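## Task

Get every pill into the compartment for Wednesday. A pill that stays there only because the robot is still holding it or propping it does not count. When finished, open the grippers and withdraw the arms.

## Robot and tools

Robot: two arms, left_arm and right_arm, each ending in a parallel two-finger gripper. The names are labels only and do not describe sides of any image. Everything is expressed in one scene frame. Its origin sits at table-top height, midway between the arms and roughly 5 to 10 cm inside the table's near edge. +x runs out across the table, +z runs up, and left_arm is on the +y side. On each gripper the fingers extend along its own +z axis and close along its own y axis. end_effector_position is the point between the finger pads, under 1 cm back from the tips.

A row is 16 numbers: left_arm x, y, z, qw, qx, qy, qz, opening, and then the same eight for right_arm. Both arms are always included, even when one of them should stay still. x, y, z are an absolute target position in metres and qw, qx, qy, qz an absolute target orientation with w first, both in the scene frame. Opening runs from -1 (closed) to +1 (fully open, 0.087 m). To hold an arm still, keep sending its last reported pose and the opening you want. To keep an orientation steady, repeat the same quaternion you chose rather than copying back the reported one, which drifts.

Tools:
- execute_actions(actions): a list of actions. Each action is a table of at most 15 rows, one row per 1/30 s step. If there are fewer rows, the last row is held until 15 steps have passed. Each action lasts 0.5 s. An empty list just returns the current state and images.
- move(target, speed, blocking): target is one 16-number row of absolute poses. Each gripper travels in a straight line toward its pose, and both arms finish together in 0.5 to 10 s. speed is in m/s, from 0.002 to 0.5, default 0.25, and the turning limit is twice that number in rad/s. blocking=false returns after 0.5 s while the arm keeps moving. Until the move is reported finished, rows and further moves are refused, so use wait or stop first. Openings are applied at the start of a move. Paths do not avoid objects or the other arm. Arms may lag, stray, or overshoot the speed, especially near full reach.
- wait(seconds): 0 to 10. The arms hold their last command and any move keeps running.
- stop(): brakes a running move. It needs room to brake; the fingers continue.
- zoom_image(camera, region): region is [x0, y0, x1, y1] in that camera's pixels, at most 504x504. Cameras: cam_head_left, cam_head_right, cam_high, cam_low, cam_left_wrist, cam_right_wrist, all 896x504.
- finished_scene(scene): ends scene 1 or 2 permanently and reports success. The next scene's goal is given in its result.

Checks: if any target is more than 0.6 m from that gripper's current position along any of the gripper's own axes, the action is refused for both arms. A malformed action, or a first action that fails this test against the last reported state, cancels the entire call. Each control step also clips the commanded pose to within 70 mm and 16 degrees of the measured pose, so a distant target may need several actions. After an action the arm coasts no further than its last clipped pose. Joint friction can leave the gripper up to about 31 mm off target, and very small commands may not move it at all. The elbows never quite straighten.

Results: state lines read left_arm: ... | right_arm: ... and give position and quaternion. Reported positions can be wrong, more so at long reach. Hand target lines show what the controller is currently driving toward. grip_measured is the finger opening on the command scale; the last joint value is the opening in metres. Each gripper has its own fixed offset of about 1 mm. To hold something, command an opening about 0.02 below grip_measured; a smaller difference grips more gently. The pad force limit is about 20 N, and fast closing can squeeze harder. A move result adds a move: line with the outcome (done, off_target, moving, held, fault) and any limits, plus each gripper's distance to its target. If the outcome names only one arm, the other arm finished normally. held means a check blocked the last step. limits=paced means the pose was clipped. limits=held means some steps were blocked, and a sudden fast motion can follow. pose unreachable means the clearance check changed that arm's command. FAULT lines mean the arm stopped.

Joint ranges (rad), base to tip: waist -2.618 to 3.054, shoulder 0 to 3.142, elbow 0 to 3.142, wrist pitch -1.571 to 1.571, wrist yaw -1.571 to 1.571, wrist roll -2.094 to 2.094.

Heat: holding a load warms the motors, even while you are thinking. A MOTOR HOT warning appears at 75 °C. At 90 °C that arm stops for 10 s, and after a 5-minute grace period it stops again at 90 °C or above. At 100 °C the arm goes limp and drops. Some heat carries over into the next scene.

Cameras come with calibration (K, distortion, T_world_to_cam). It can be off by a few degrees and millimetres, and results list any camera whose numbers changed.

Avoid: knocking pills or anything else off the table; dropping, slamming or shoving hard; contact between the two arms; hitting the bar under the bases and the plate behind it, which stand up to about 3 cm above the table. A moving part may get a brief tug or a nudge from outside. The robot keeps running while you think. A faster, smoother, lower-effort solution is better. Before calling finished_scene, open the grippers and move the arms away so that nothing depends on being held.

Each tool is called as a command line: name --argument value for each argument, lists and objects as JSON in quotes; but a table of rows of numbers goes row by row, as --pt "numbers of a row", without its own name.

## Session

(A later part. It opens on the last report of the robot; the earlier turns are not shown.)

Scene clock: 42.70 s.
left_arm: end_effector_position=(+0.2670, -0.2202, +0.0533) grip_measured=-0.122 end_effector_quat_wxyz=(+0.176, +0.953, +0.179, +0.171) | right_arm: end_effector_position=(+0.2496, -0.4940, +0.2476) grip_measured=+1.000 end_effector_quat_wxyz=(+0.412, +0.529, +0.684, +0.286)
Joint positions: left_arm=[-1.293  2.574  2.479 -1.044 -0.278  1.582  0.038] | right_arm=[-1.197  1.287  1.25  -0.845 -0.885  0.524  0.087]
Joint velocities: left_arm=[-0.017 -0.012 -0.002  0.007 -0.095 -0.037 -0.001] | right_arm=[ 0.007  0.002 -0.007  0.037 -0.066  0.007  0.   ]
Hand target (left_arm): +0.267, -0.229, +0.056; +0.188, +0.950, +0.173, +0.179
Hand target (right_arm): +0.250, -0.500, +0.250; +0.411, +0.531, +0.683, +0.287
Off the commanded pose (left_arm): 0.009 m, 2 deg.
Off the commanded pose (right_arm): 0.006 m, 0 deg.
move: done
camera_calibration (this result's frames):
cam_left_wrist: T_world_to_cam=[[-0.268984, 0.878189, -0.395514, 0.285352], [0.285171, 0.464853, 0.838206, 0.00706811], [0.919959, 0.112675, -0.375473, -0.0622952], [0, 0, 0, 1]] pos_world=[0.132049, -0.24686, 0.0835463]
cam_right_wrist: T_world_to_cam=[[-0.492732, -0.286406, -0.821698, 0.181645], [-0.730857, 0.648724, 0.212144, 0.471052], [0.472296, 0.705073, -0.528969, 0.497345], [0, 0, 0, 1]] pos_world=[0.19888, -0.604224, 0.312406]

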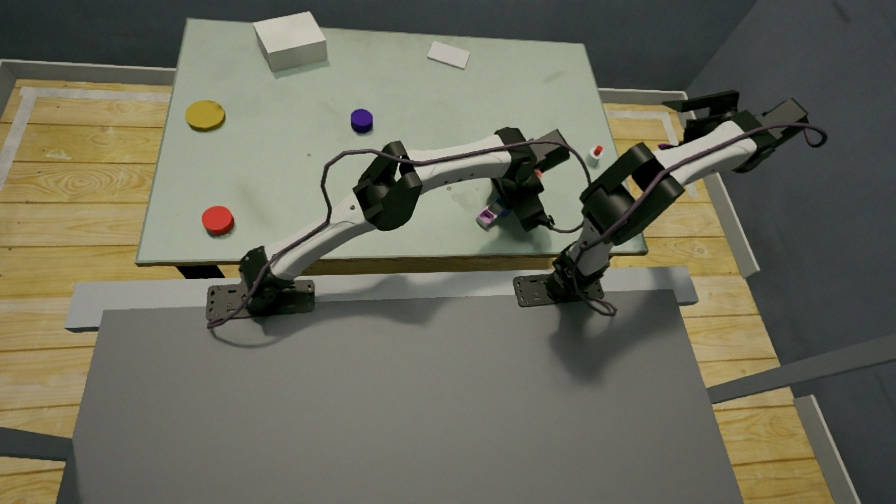

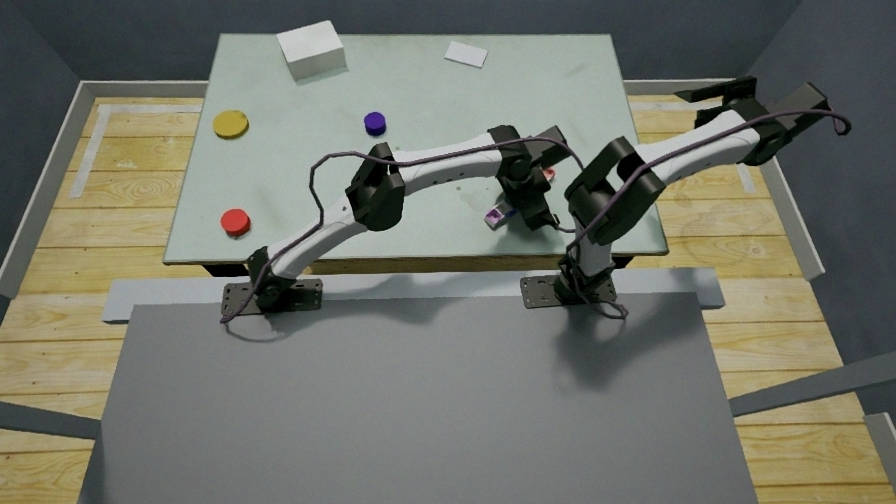

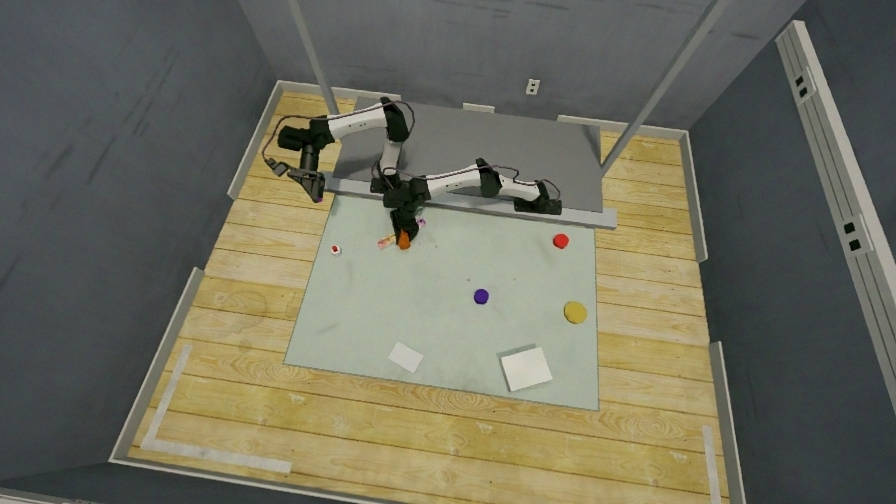

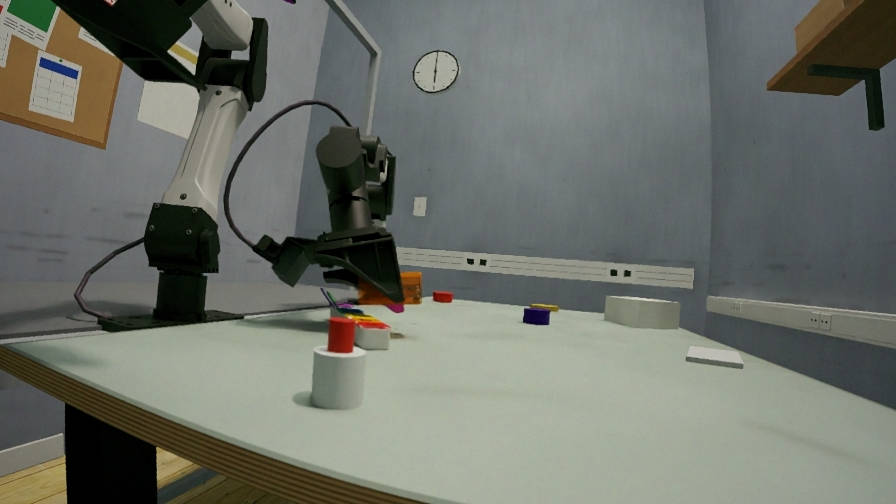

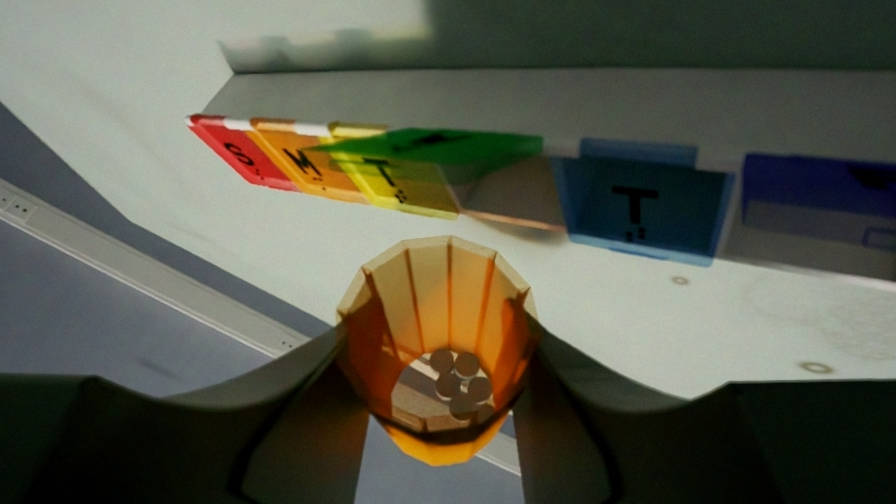

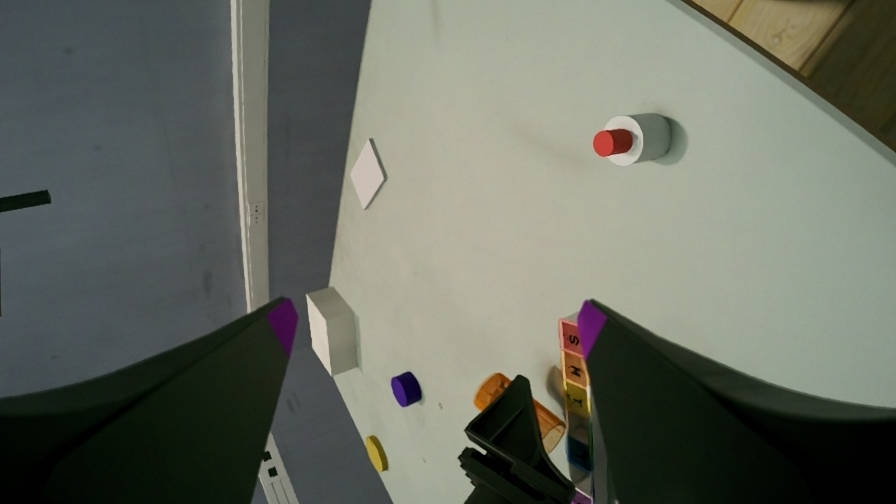

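move --target '[0.29,-0.17,0.085,0.204,0.954,0.196,0.079,-0.15,0.25,-0.5,0.25,0.411,0.531,0.683,0.287,1]' --speed 0.07

move --target '[0.28,-0.05,0.03,-0.018,0.98,0.173,0.103,-0.15,0.25,-0.5,0.25,0.411,0.531,0.683,0.287,1]' --speed 0.07

zoom_image --camera "cam_low" --region '[340, 200, 540, 350]'

Scene clock: 47.40 s.
left_arm: end_effector_position=(+0.2860, -0.1695, +0.0767) grip_measured=-0.122 end_effector_quat_wxyz=(+0.193, +0.958, +0.198, +0.078) | right_arm: end_effector_position=(+0.2496, -0.4940, +0.2476) grip_measured=+1.000 end_effector_quat_wxyz=(+0.412, +0.529, +0.684, +0.286)
Joint positions: left_arm=[-1.16   2.324  2.169 -0.98  -0.043  1.629  0.038] | right_arm=[-1.197  1.287  1.25  -0.845 -0.885  0.524  0.087]
Joint velocities: left_arm=[-0.007 -0.002 -0.022  0.051 -0.037  0.037 -0.001] | right_arm=[-0.007 -0.007 -0.017  0.066  0.081 -0.007  0.   ]
Hand target (left_arm): +0.290, -0.170, +0.084; +0.205, +0.956, +0.197, +0.079
Hand target (right_arm): +0.250, -0.500, +0.250; +0.411, +0.531, +0.683, +0.287
Off the commanded pose (left_arm): 0.009 m, 1 deg.
Off the commanded pose (right_arm): 0.006 m, 0 deg.
move: done
camera_calibration (this result's frames):
cam_left_wrist: T_world_to_cam=[[-0.337511, 0.851272, -0.401775, 0.270747], [0.430038, 0.519116, 0.738638, -0.0661224], [0.837349, 0.0765207, -0.541286, -0.0464698], [0, 0, 0, 1]] pos_world=[0.158727, -0.192598, 0.132466]
cam_right_wrist: T_world_to_cam=[[-0.492732, -0.286406, -0.821698, 0.181645], [-0.730857, 0.648724, 0.212144, 0.471052], [0.472296, 0.705073, -0.528969, 0.497345], [0, 0, 0, 1]] pos_world=[0.19888, -0.604224, 0.312406]

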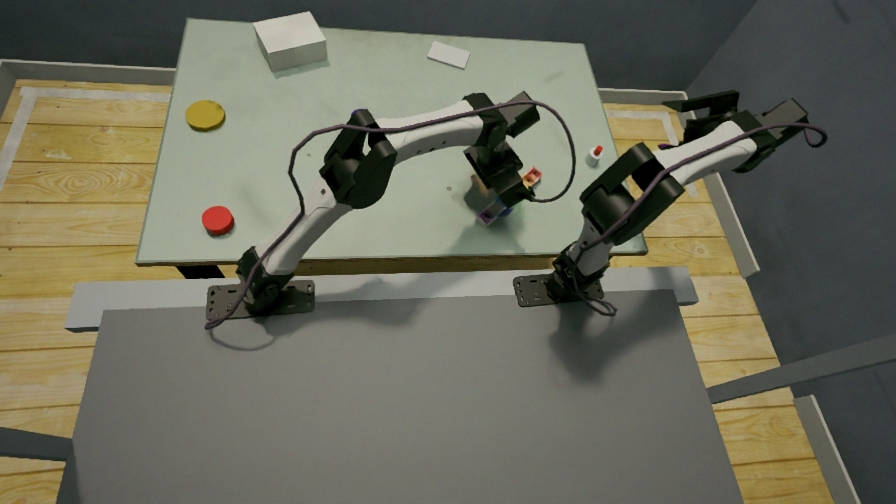

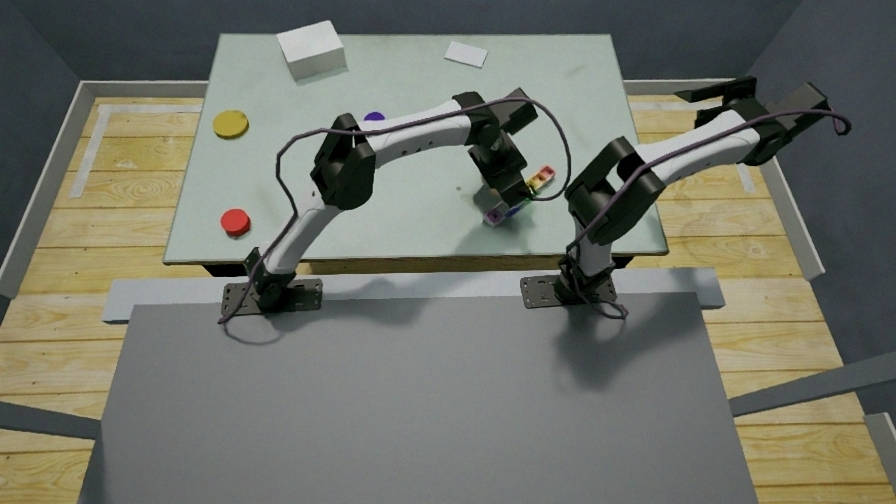

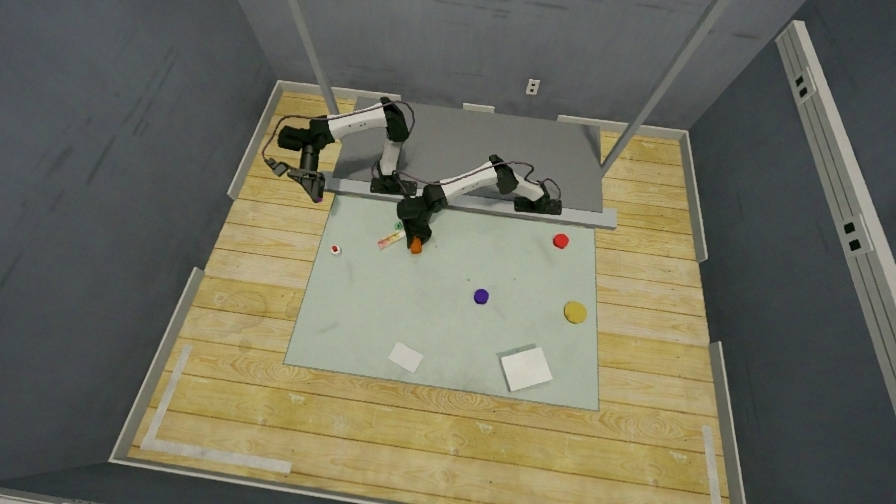

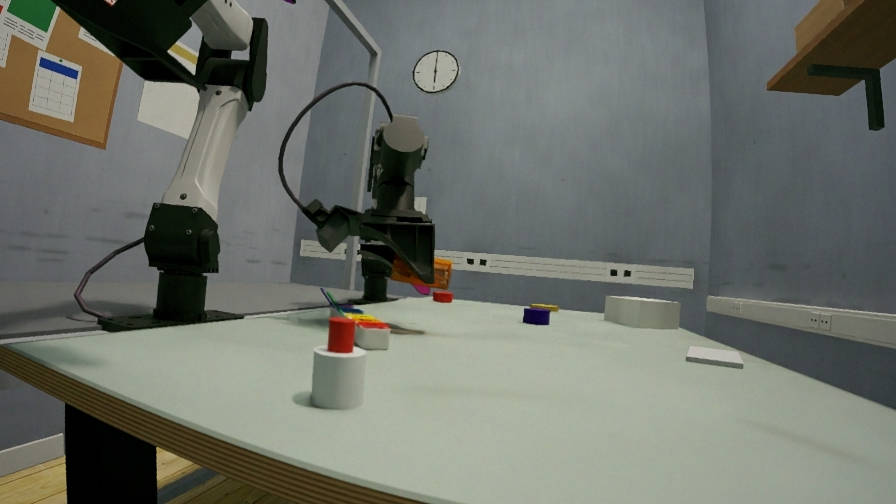

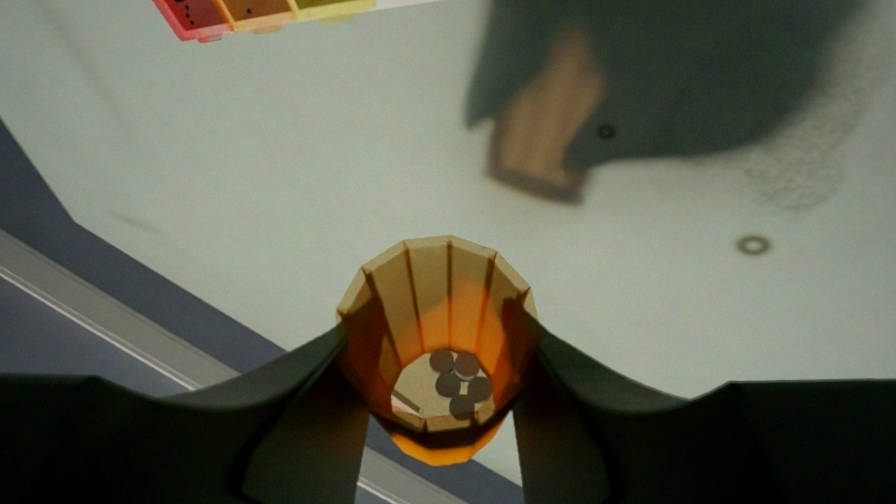

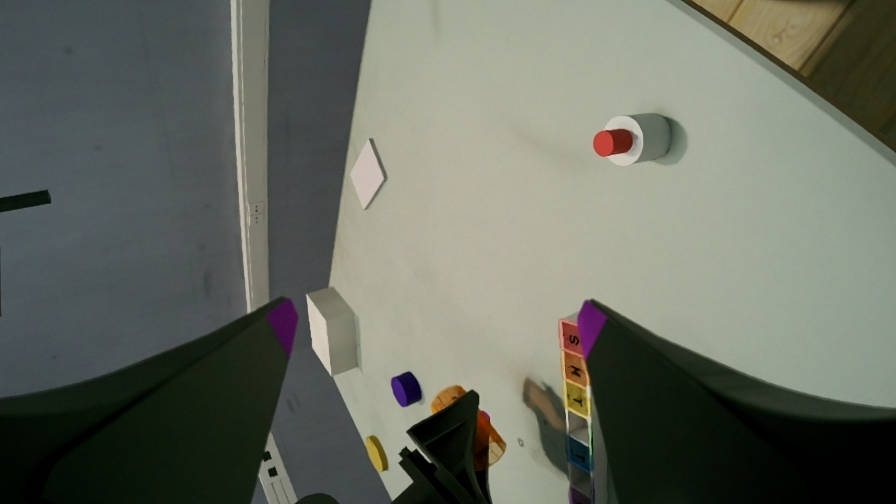

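Scene clock: 50.80 s.
left_arm: end_effector_position=(+0.2785, -0.0600, +0.0235) grip_measured=-0.122 end_effector_quat_wxyz=(-0.011, +0.981, +0.170, +0.096) | right_arm: end_effector_position=(+0.2496, -0.4940, +0.2476) grip_measured=+1.000 end_effector_quat_wxyz=(+0.412, +0.529, +0.684, +0.286)
Joint positions: left_arm=[-1.12   2.268  1.915 -1.156 -0.177  1.73   0.038] | right_arm=[-1.197  1.287  1.25  -0.845 -0.885  0.524  0.087]
Joint velocities: left_arm=[ 0.012 -0.012  0.012 -0.037  0.022 -0.037  0.001] | right_arm=[-0.007 -0.007 -0.022 -0.007 -0.081 -0.022  0.   ]
Hand target (left_arm): +0.281, -0.050, +0.030; -0.018, +0.980, +0.171, +0.100
Hand target (right_arm): +0.250, -0.500, +0.250; +0.411, +0.531, +0.683, +0.287
Off the commanded pose (left_arm): 0.012 m, 1 deg.
Off the commanded pose (right_arm): 0.006 m, 0 deg.
move: off_target (left_arm)
camera_calibration (this result's frames):
cam_left_wrist: T_world_to_cam=[[-0.32396, 0.946004, -0.0112729, 0.146337], [0.470625, 0.17148, 0.86551, -0.11559], [0.820708, 0.275085, -0.500765, -0.0617552], [0, 0, 0, 1]] pos_world=[0.15249, -0.101626, 0.0707689]
cam_right_wrist: T_world_to_cam=[[-0.492732, -0.286406, -0.821698, 0.181645], [-0.730857, 0.648724, 0.212144, 0.471052], [0.472296, 0.705073, -0.528969, 0.497345], [0, 0, 0, 1]] pos_world=[0.19888, -0.604224, 0.312406]

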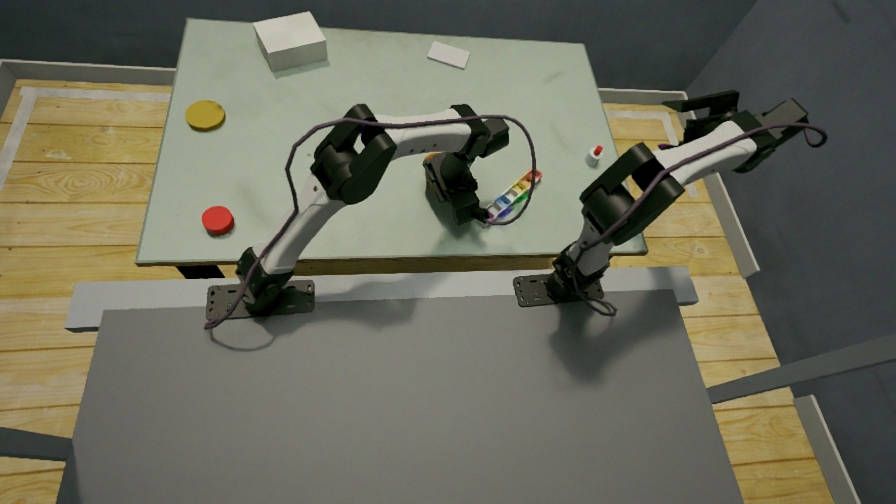

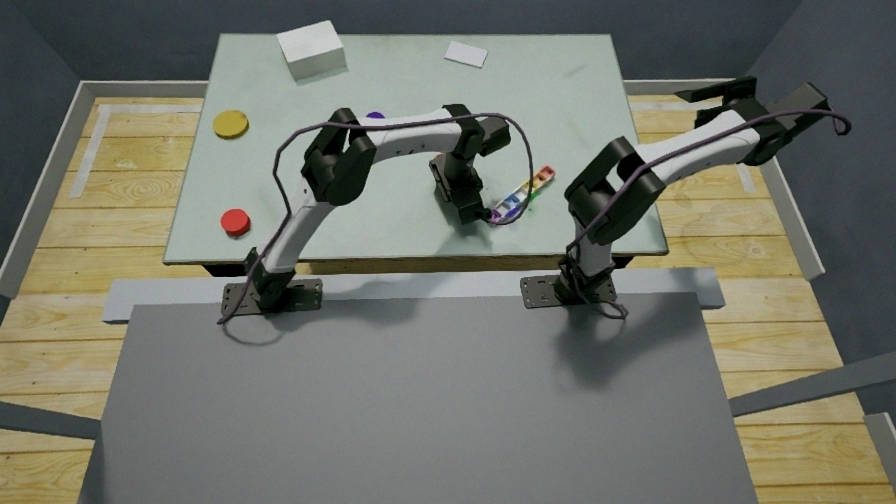

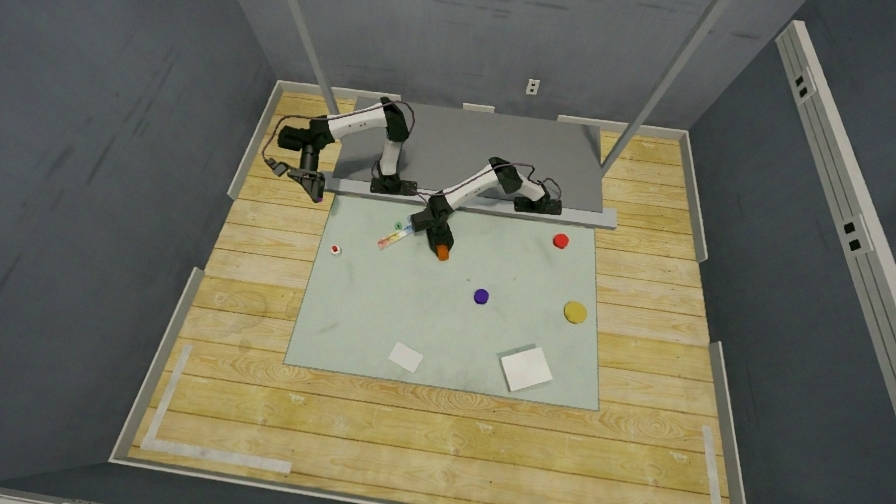

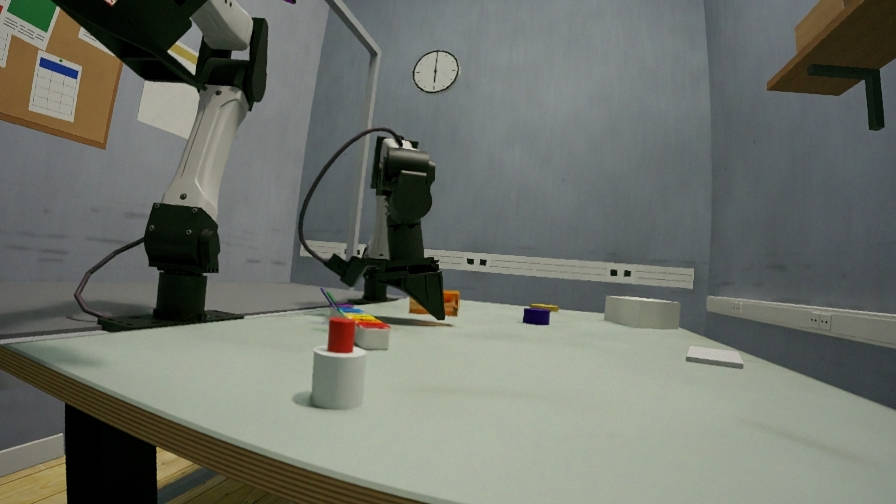

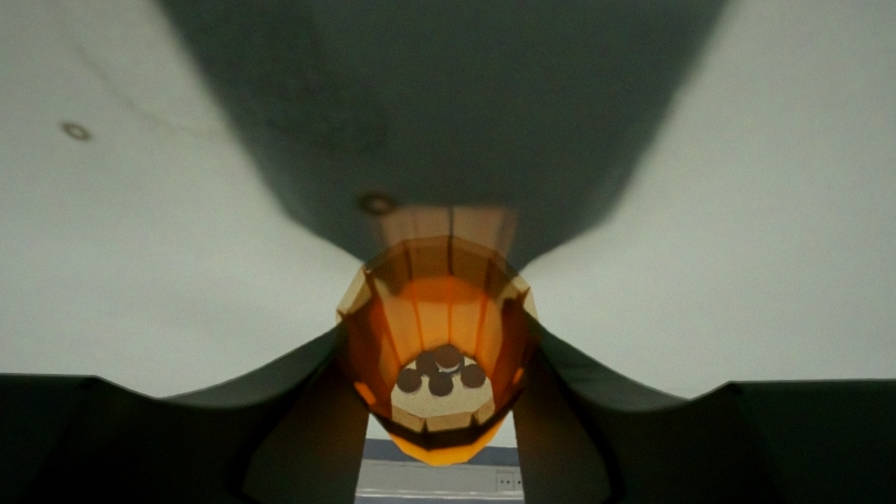

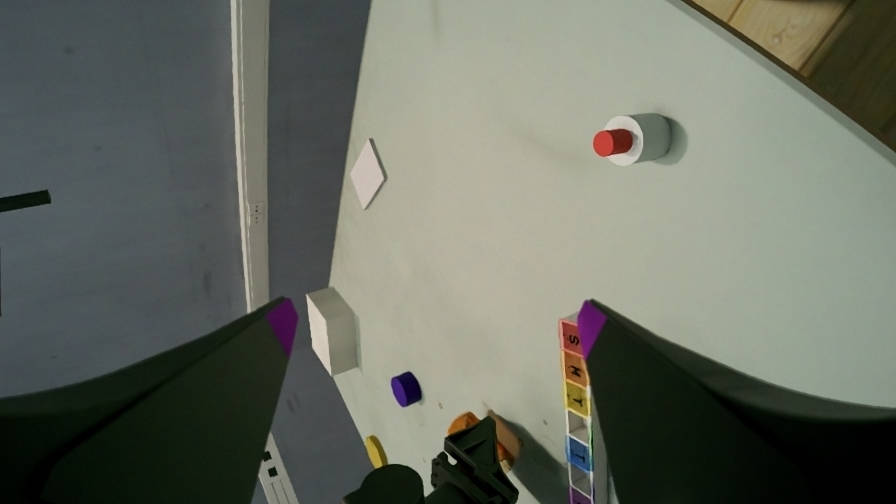

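Region (340, 200, 540, 350) of cam_low's 896x504 image, scaled by 2.520, with more detail than that image has; it fills the top 378 rows of this view, and the rest is white.

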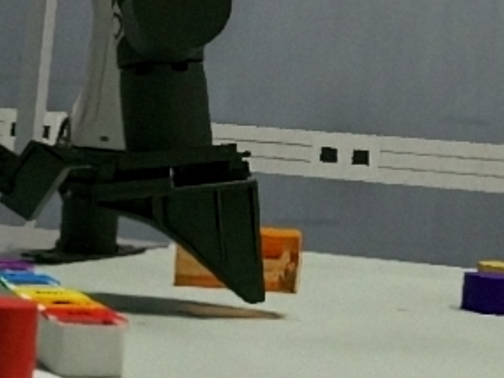

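move --target '[0.28,-0.058,0.011,-0.021,0.978,0.173,0.12,-0.15,0.25,-0.5,0.25,0.411,0.531,0.683,0.287,1]' --speed 0.02

zoom_image --camera "cam_low" --region '[340, 200, 540, 350]'

Scene clock: 53.70 s.
left_arm: end_effector_position=(+0.2819, -0.0575, +0.0170) grip_measured=-0.122 end_effector_quat_wxyz=(-0.018, +0.978, +0.174, +0.115) | right_arm: end_effector_position=(+0.2496, -0.4940, +0.2476) grip_measured=+1.000 end_effector_quat_wxyz=(+0.412, +0.529, +0.684, +0.286)
Joint positions: left_arm=[-1.126  2.277  1.891 -1.128 -0.22   1.715  0.038] | right_arm=[-1.197  1.287  1.25  -0.845 -0.885  0.524  0.087]
Joint velocities: left_arm=[ 0.022  0.002 -0.017  0.051  0.022  0.037  0.   ] | right_arm=[-0.007 -0.002  0.012 -0.051  0.051 -0.007  0.   ]
Hand target (left_arm): +0.280, -0.058, +0.011; -0.021, +0.977, +0.173, +0.120
Hand target (right_arm): +0.250, -0.500, +0.250; +0.411, +0.531, +0.683, +0.287
Off the commanded pose (left_arm): 0.006 m, 1 deg.
Off the commanded pose (right_arm): 0.006 m, 0 deg.
move: done
camera_calibration (this result's frames):
cam_left_wrist: T_world_to_cam=[[-0.332919, 0.942947, -0.00384954, 0.147258], [0.437286, 0.158004, 0.885334, -0.103643], [0.835431, 0.293061, -0.46494, -0.0721847], [0, 0, 0, 1]] pos_world=[0.154652, -0.101326, 0.0587639]
cam_right_wrist: T_world_to_cam=[[-0.492732, -0.286406, -0.821698, 0.181645], [-0.730857, 0.648724, 0.212144, 0.471052], [0.472296, 0.705073, -0.528969, 0.497345], [0, 0, 0, 1]] pos_world=[0.19888, -0.604224, 0.312406]

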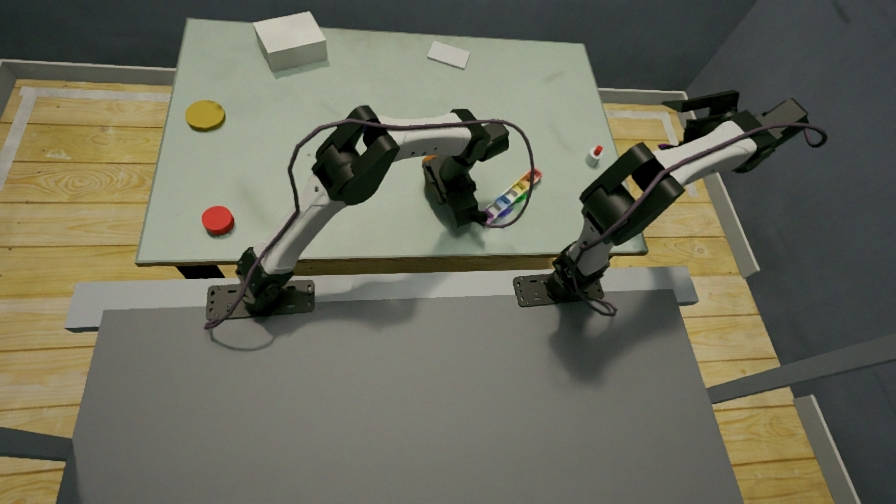

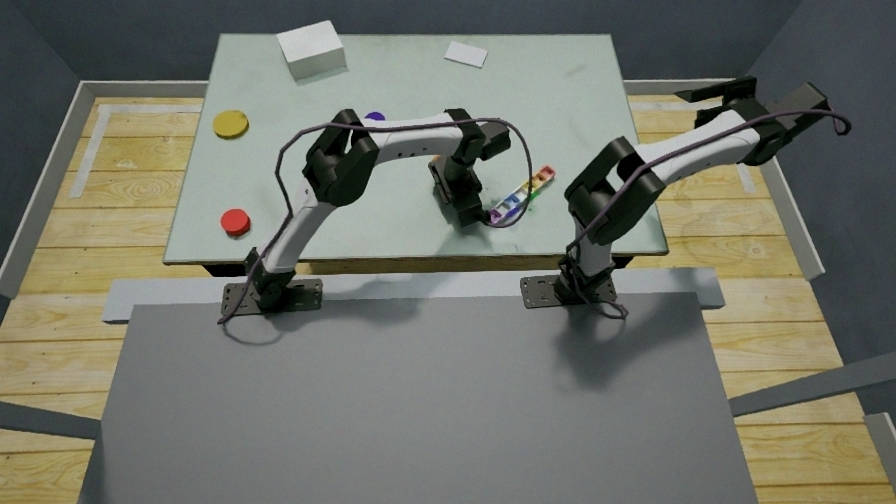

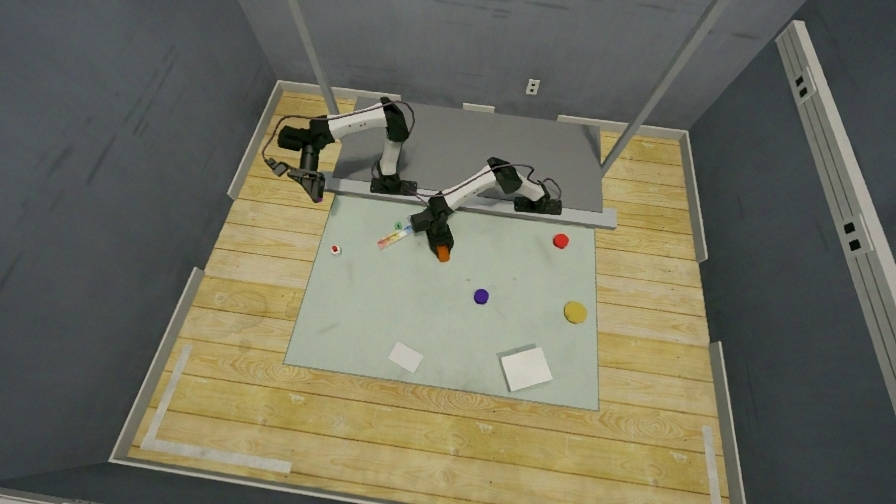

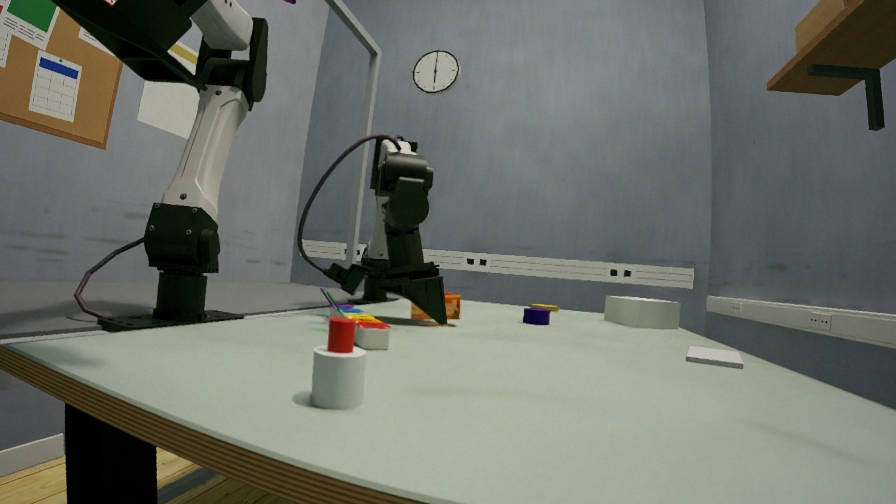

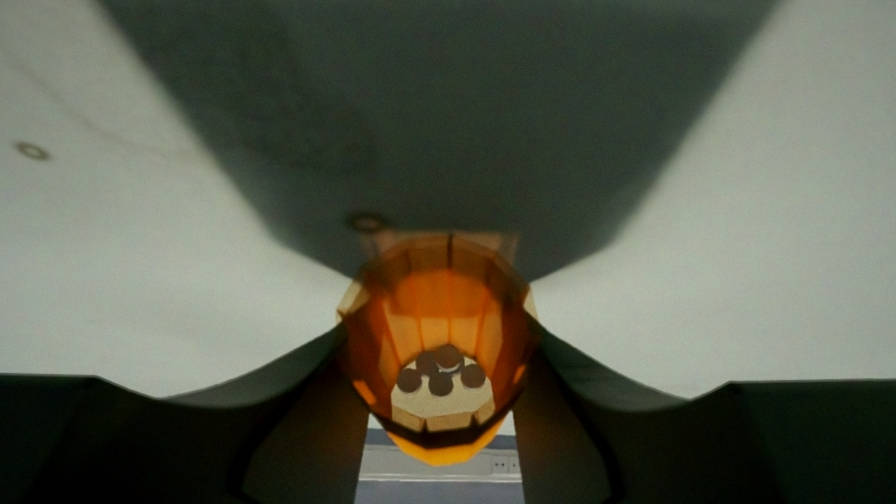

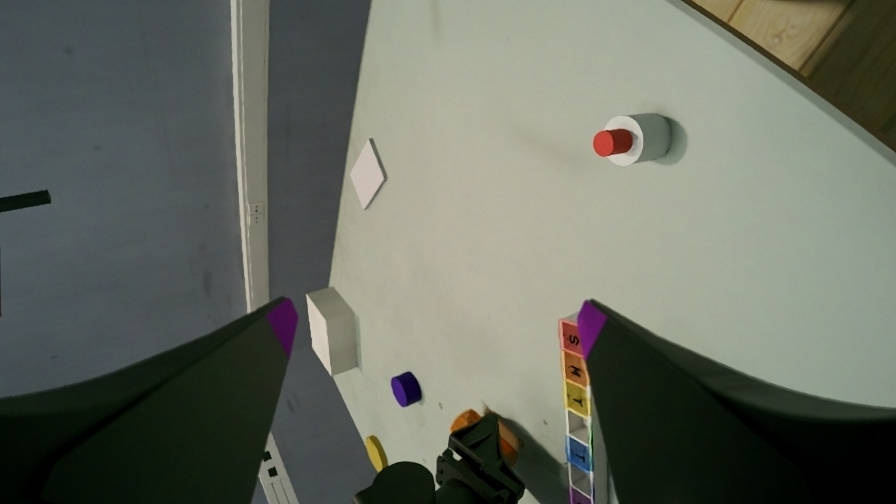

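Region (340, 200, 540, 350) of cam_low's 896x504 image, scaled by 2.520, with more detail than that image has; it fills the top 378 rows of this view, and the rest is white.

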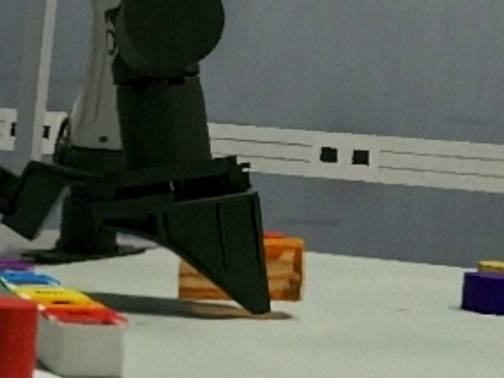

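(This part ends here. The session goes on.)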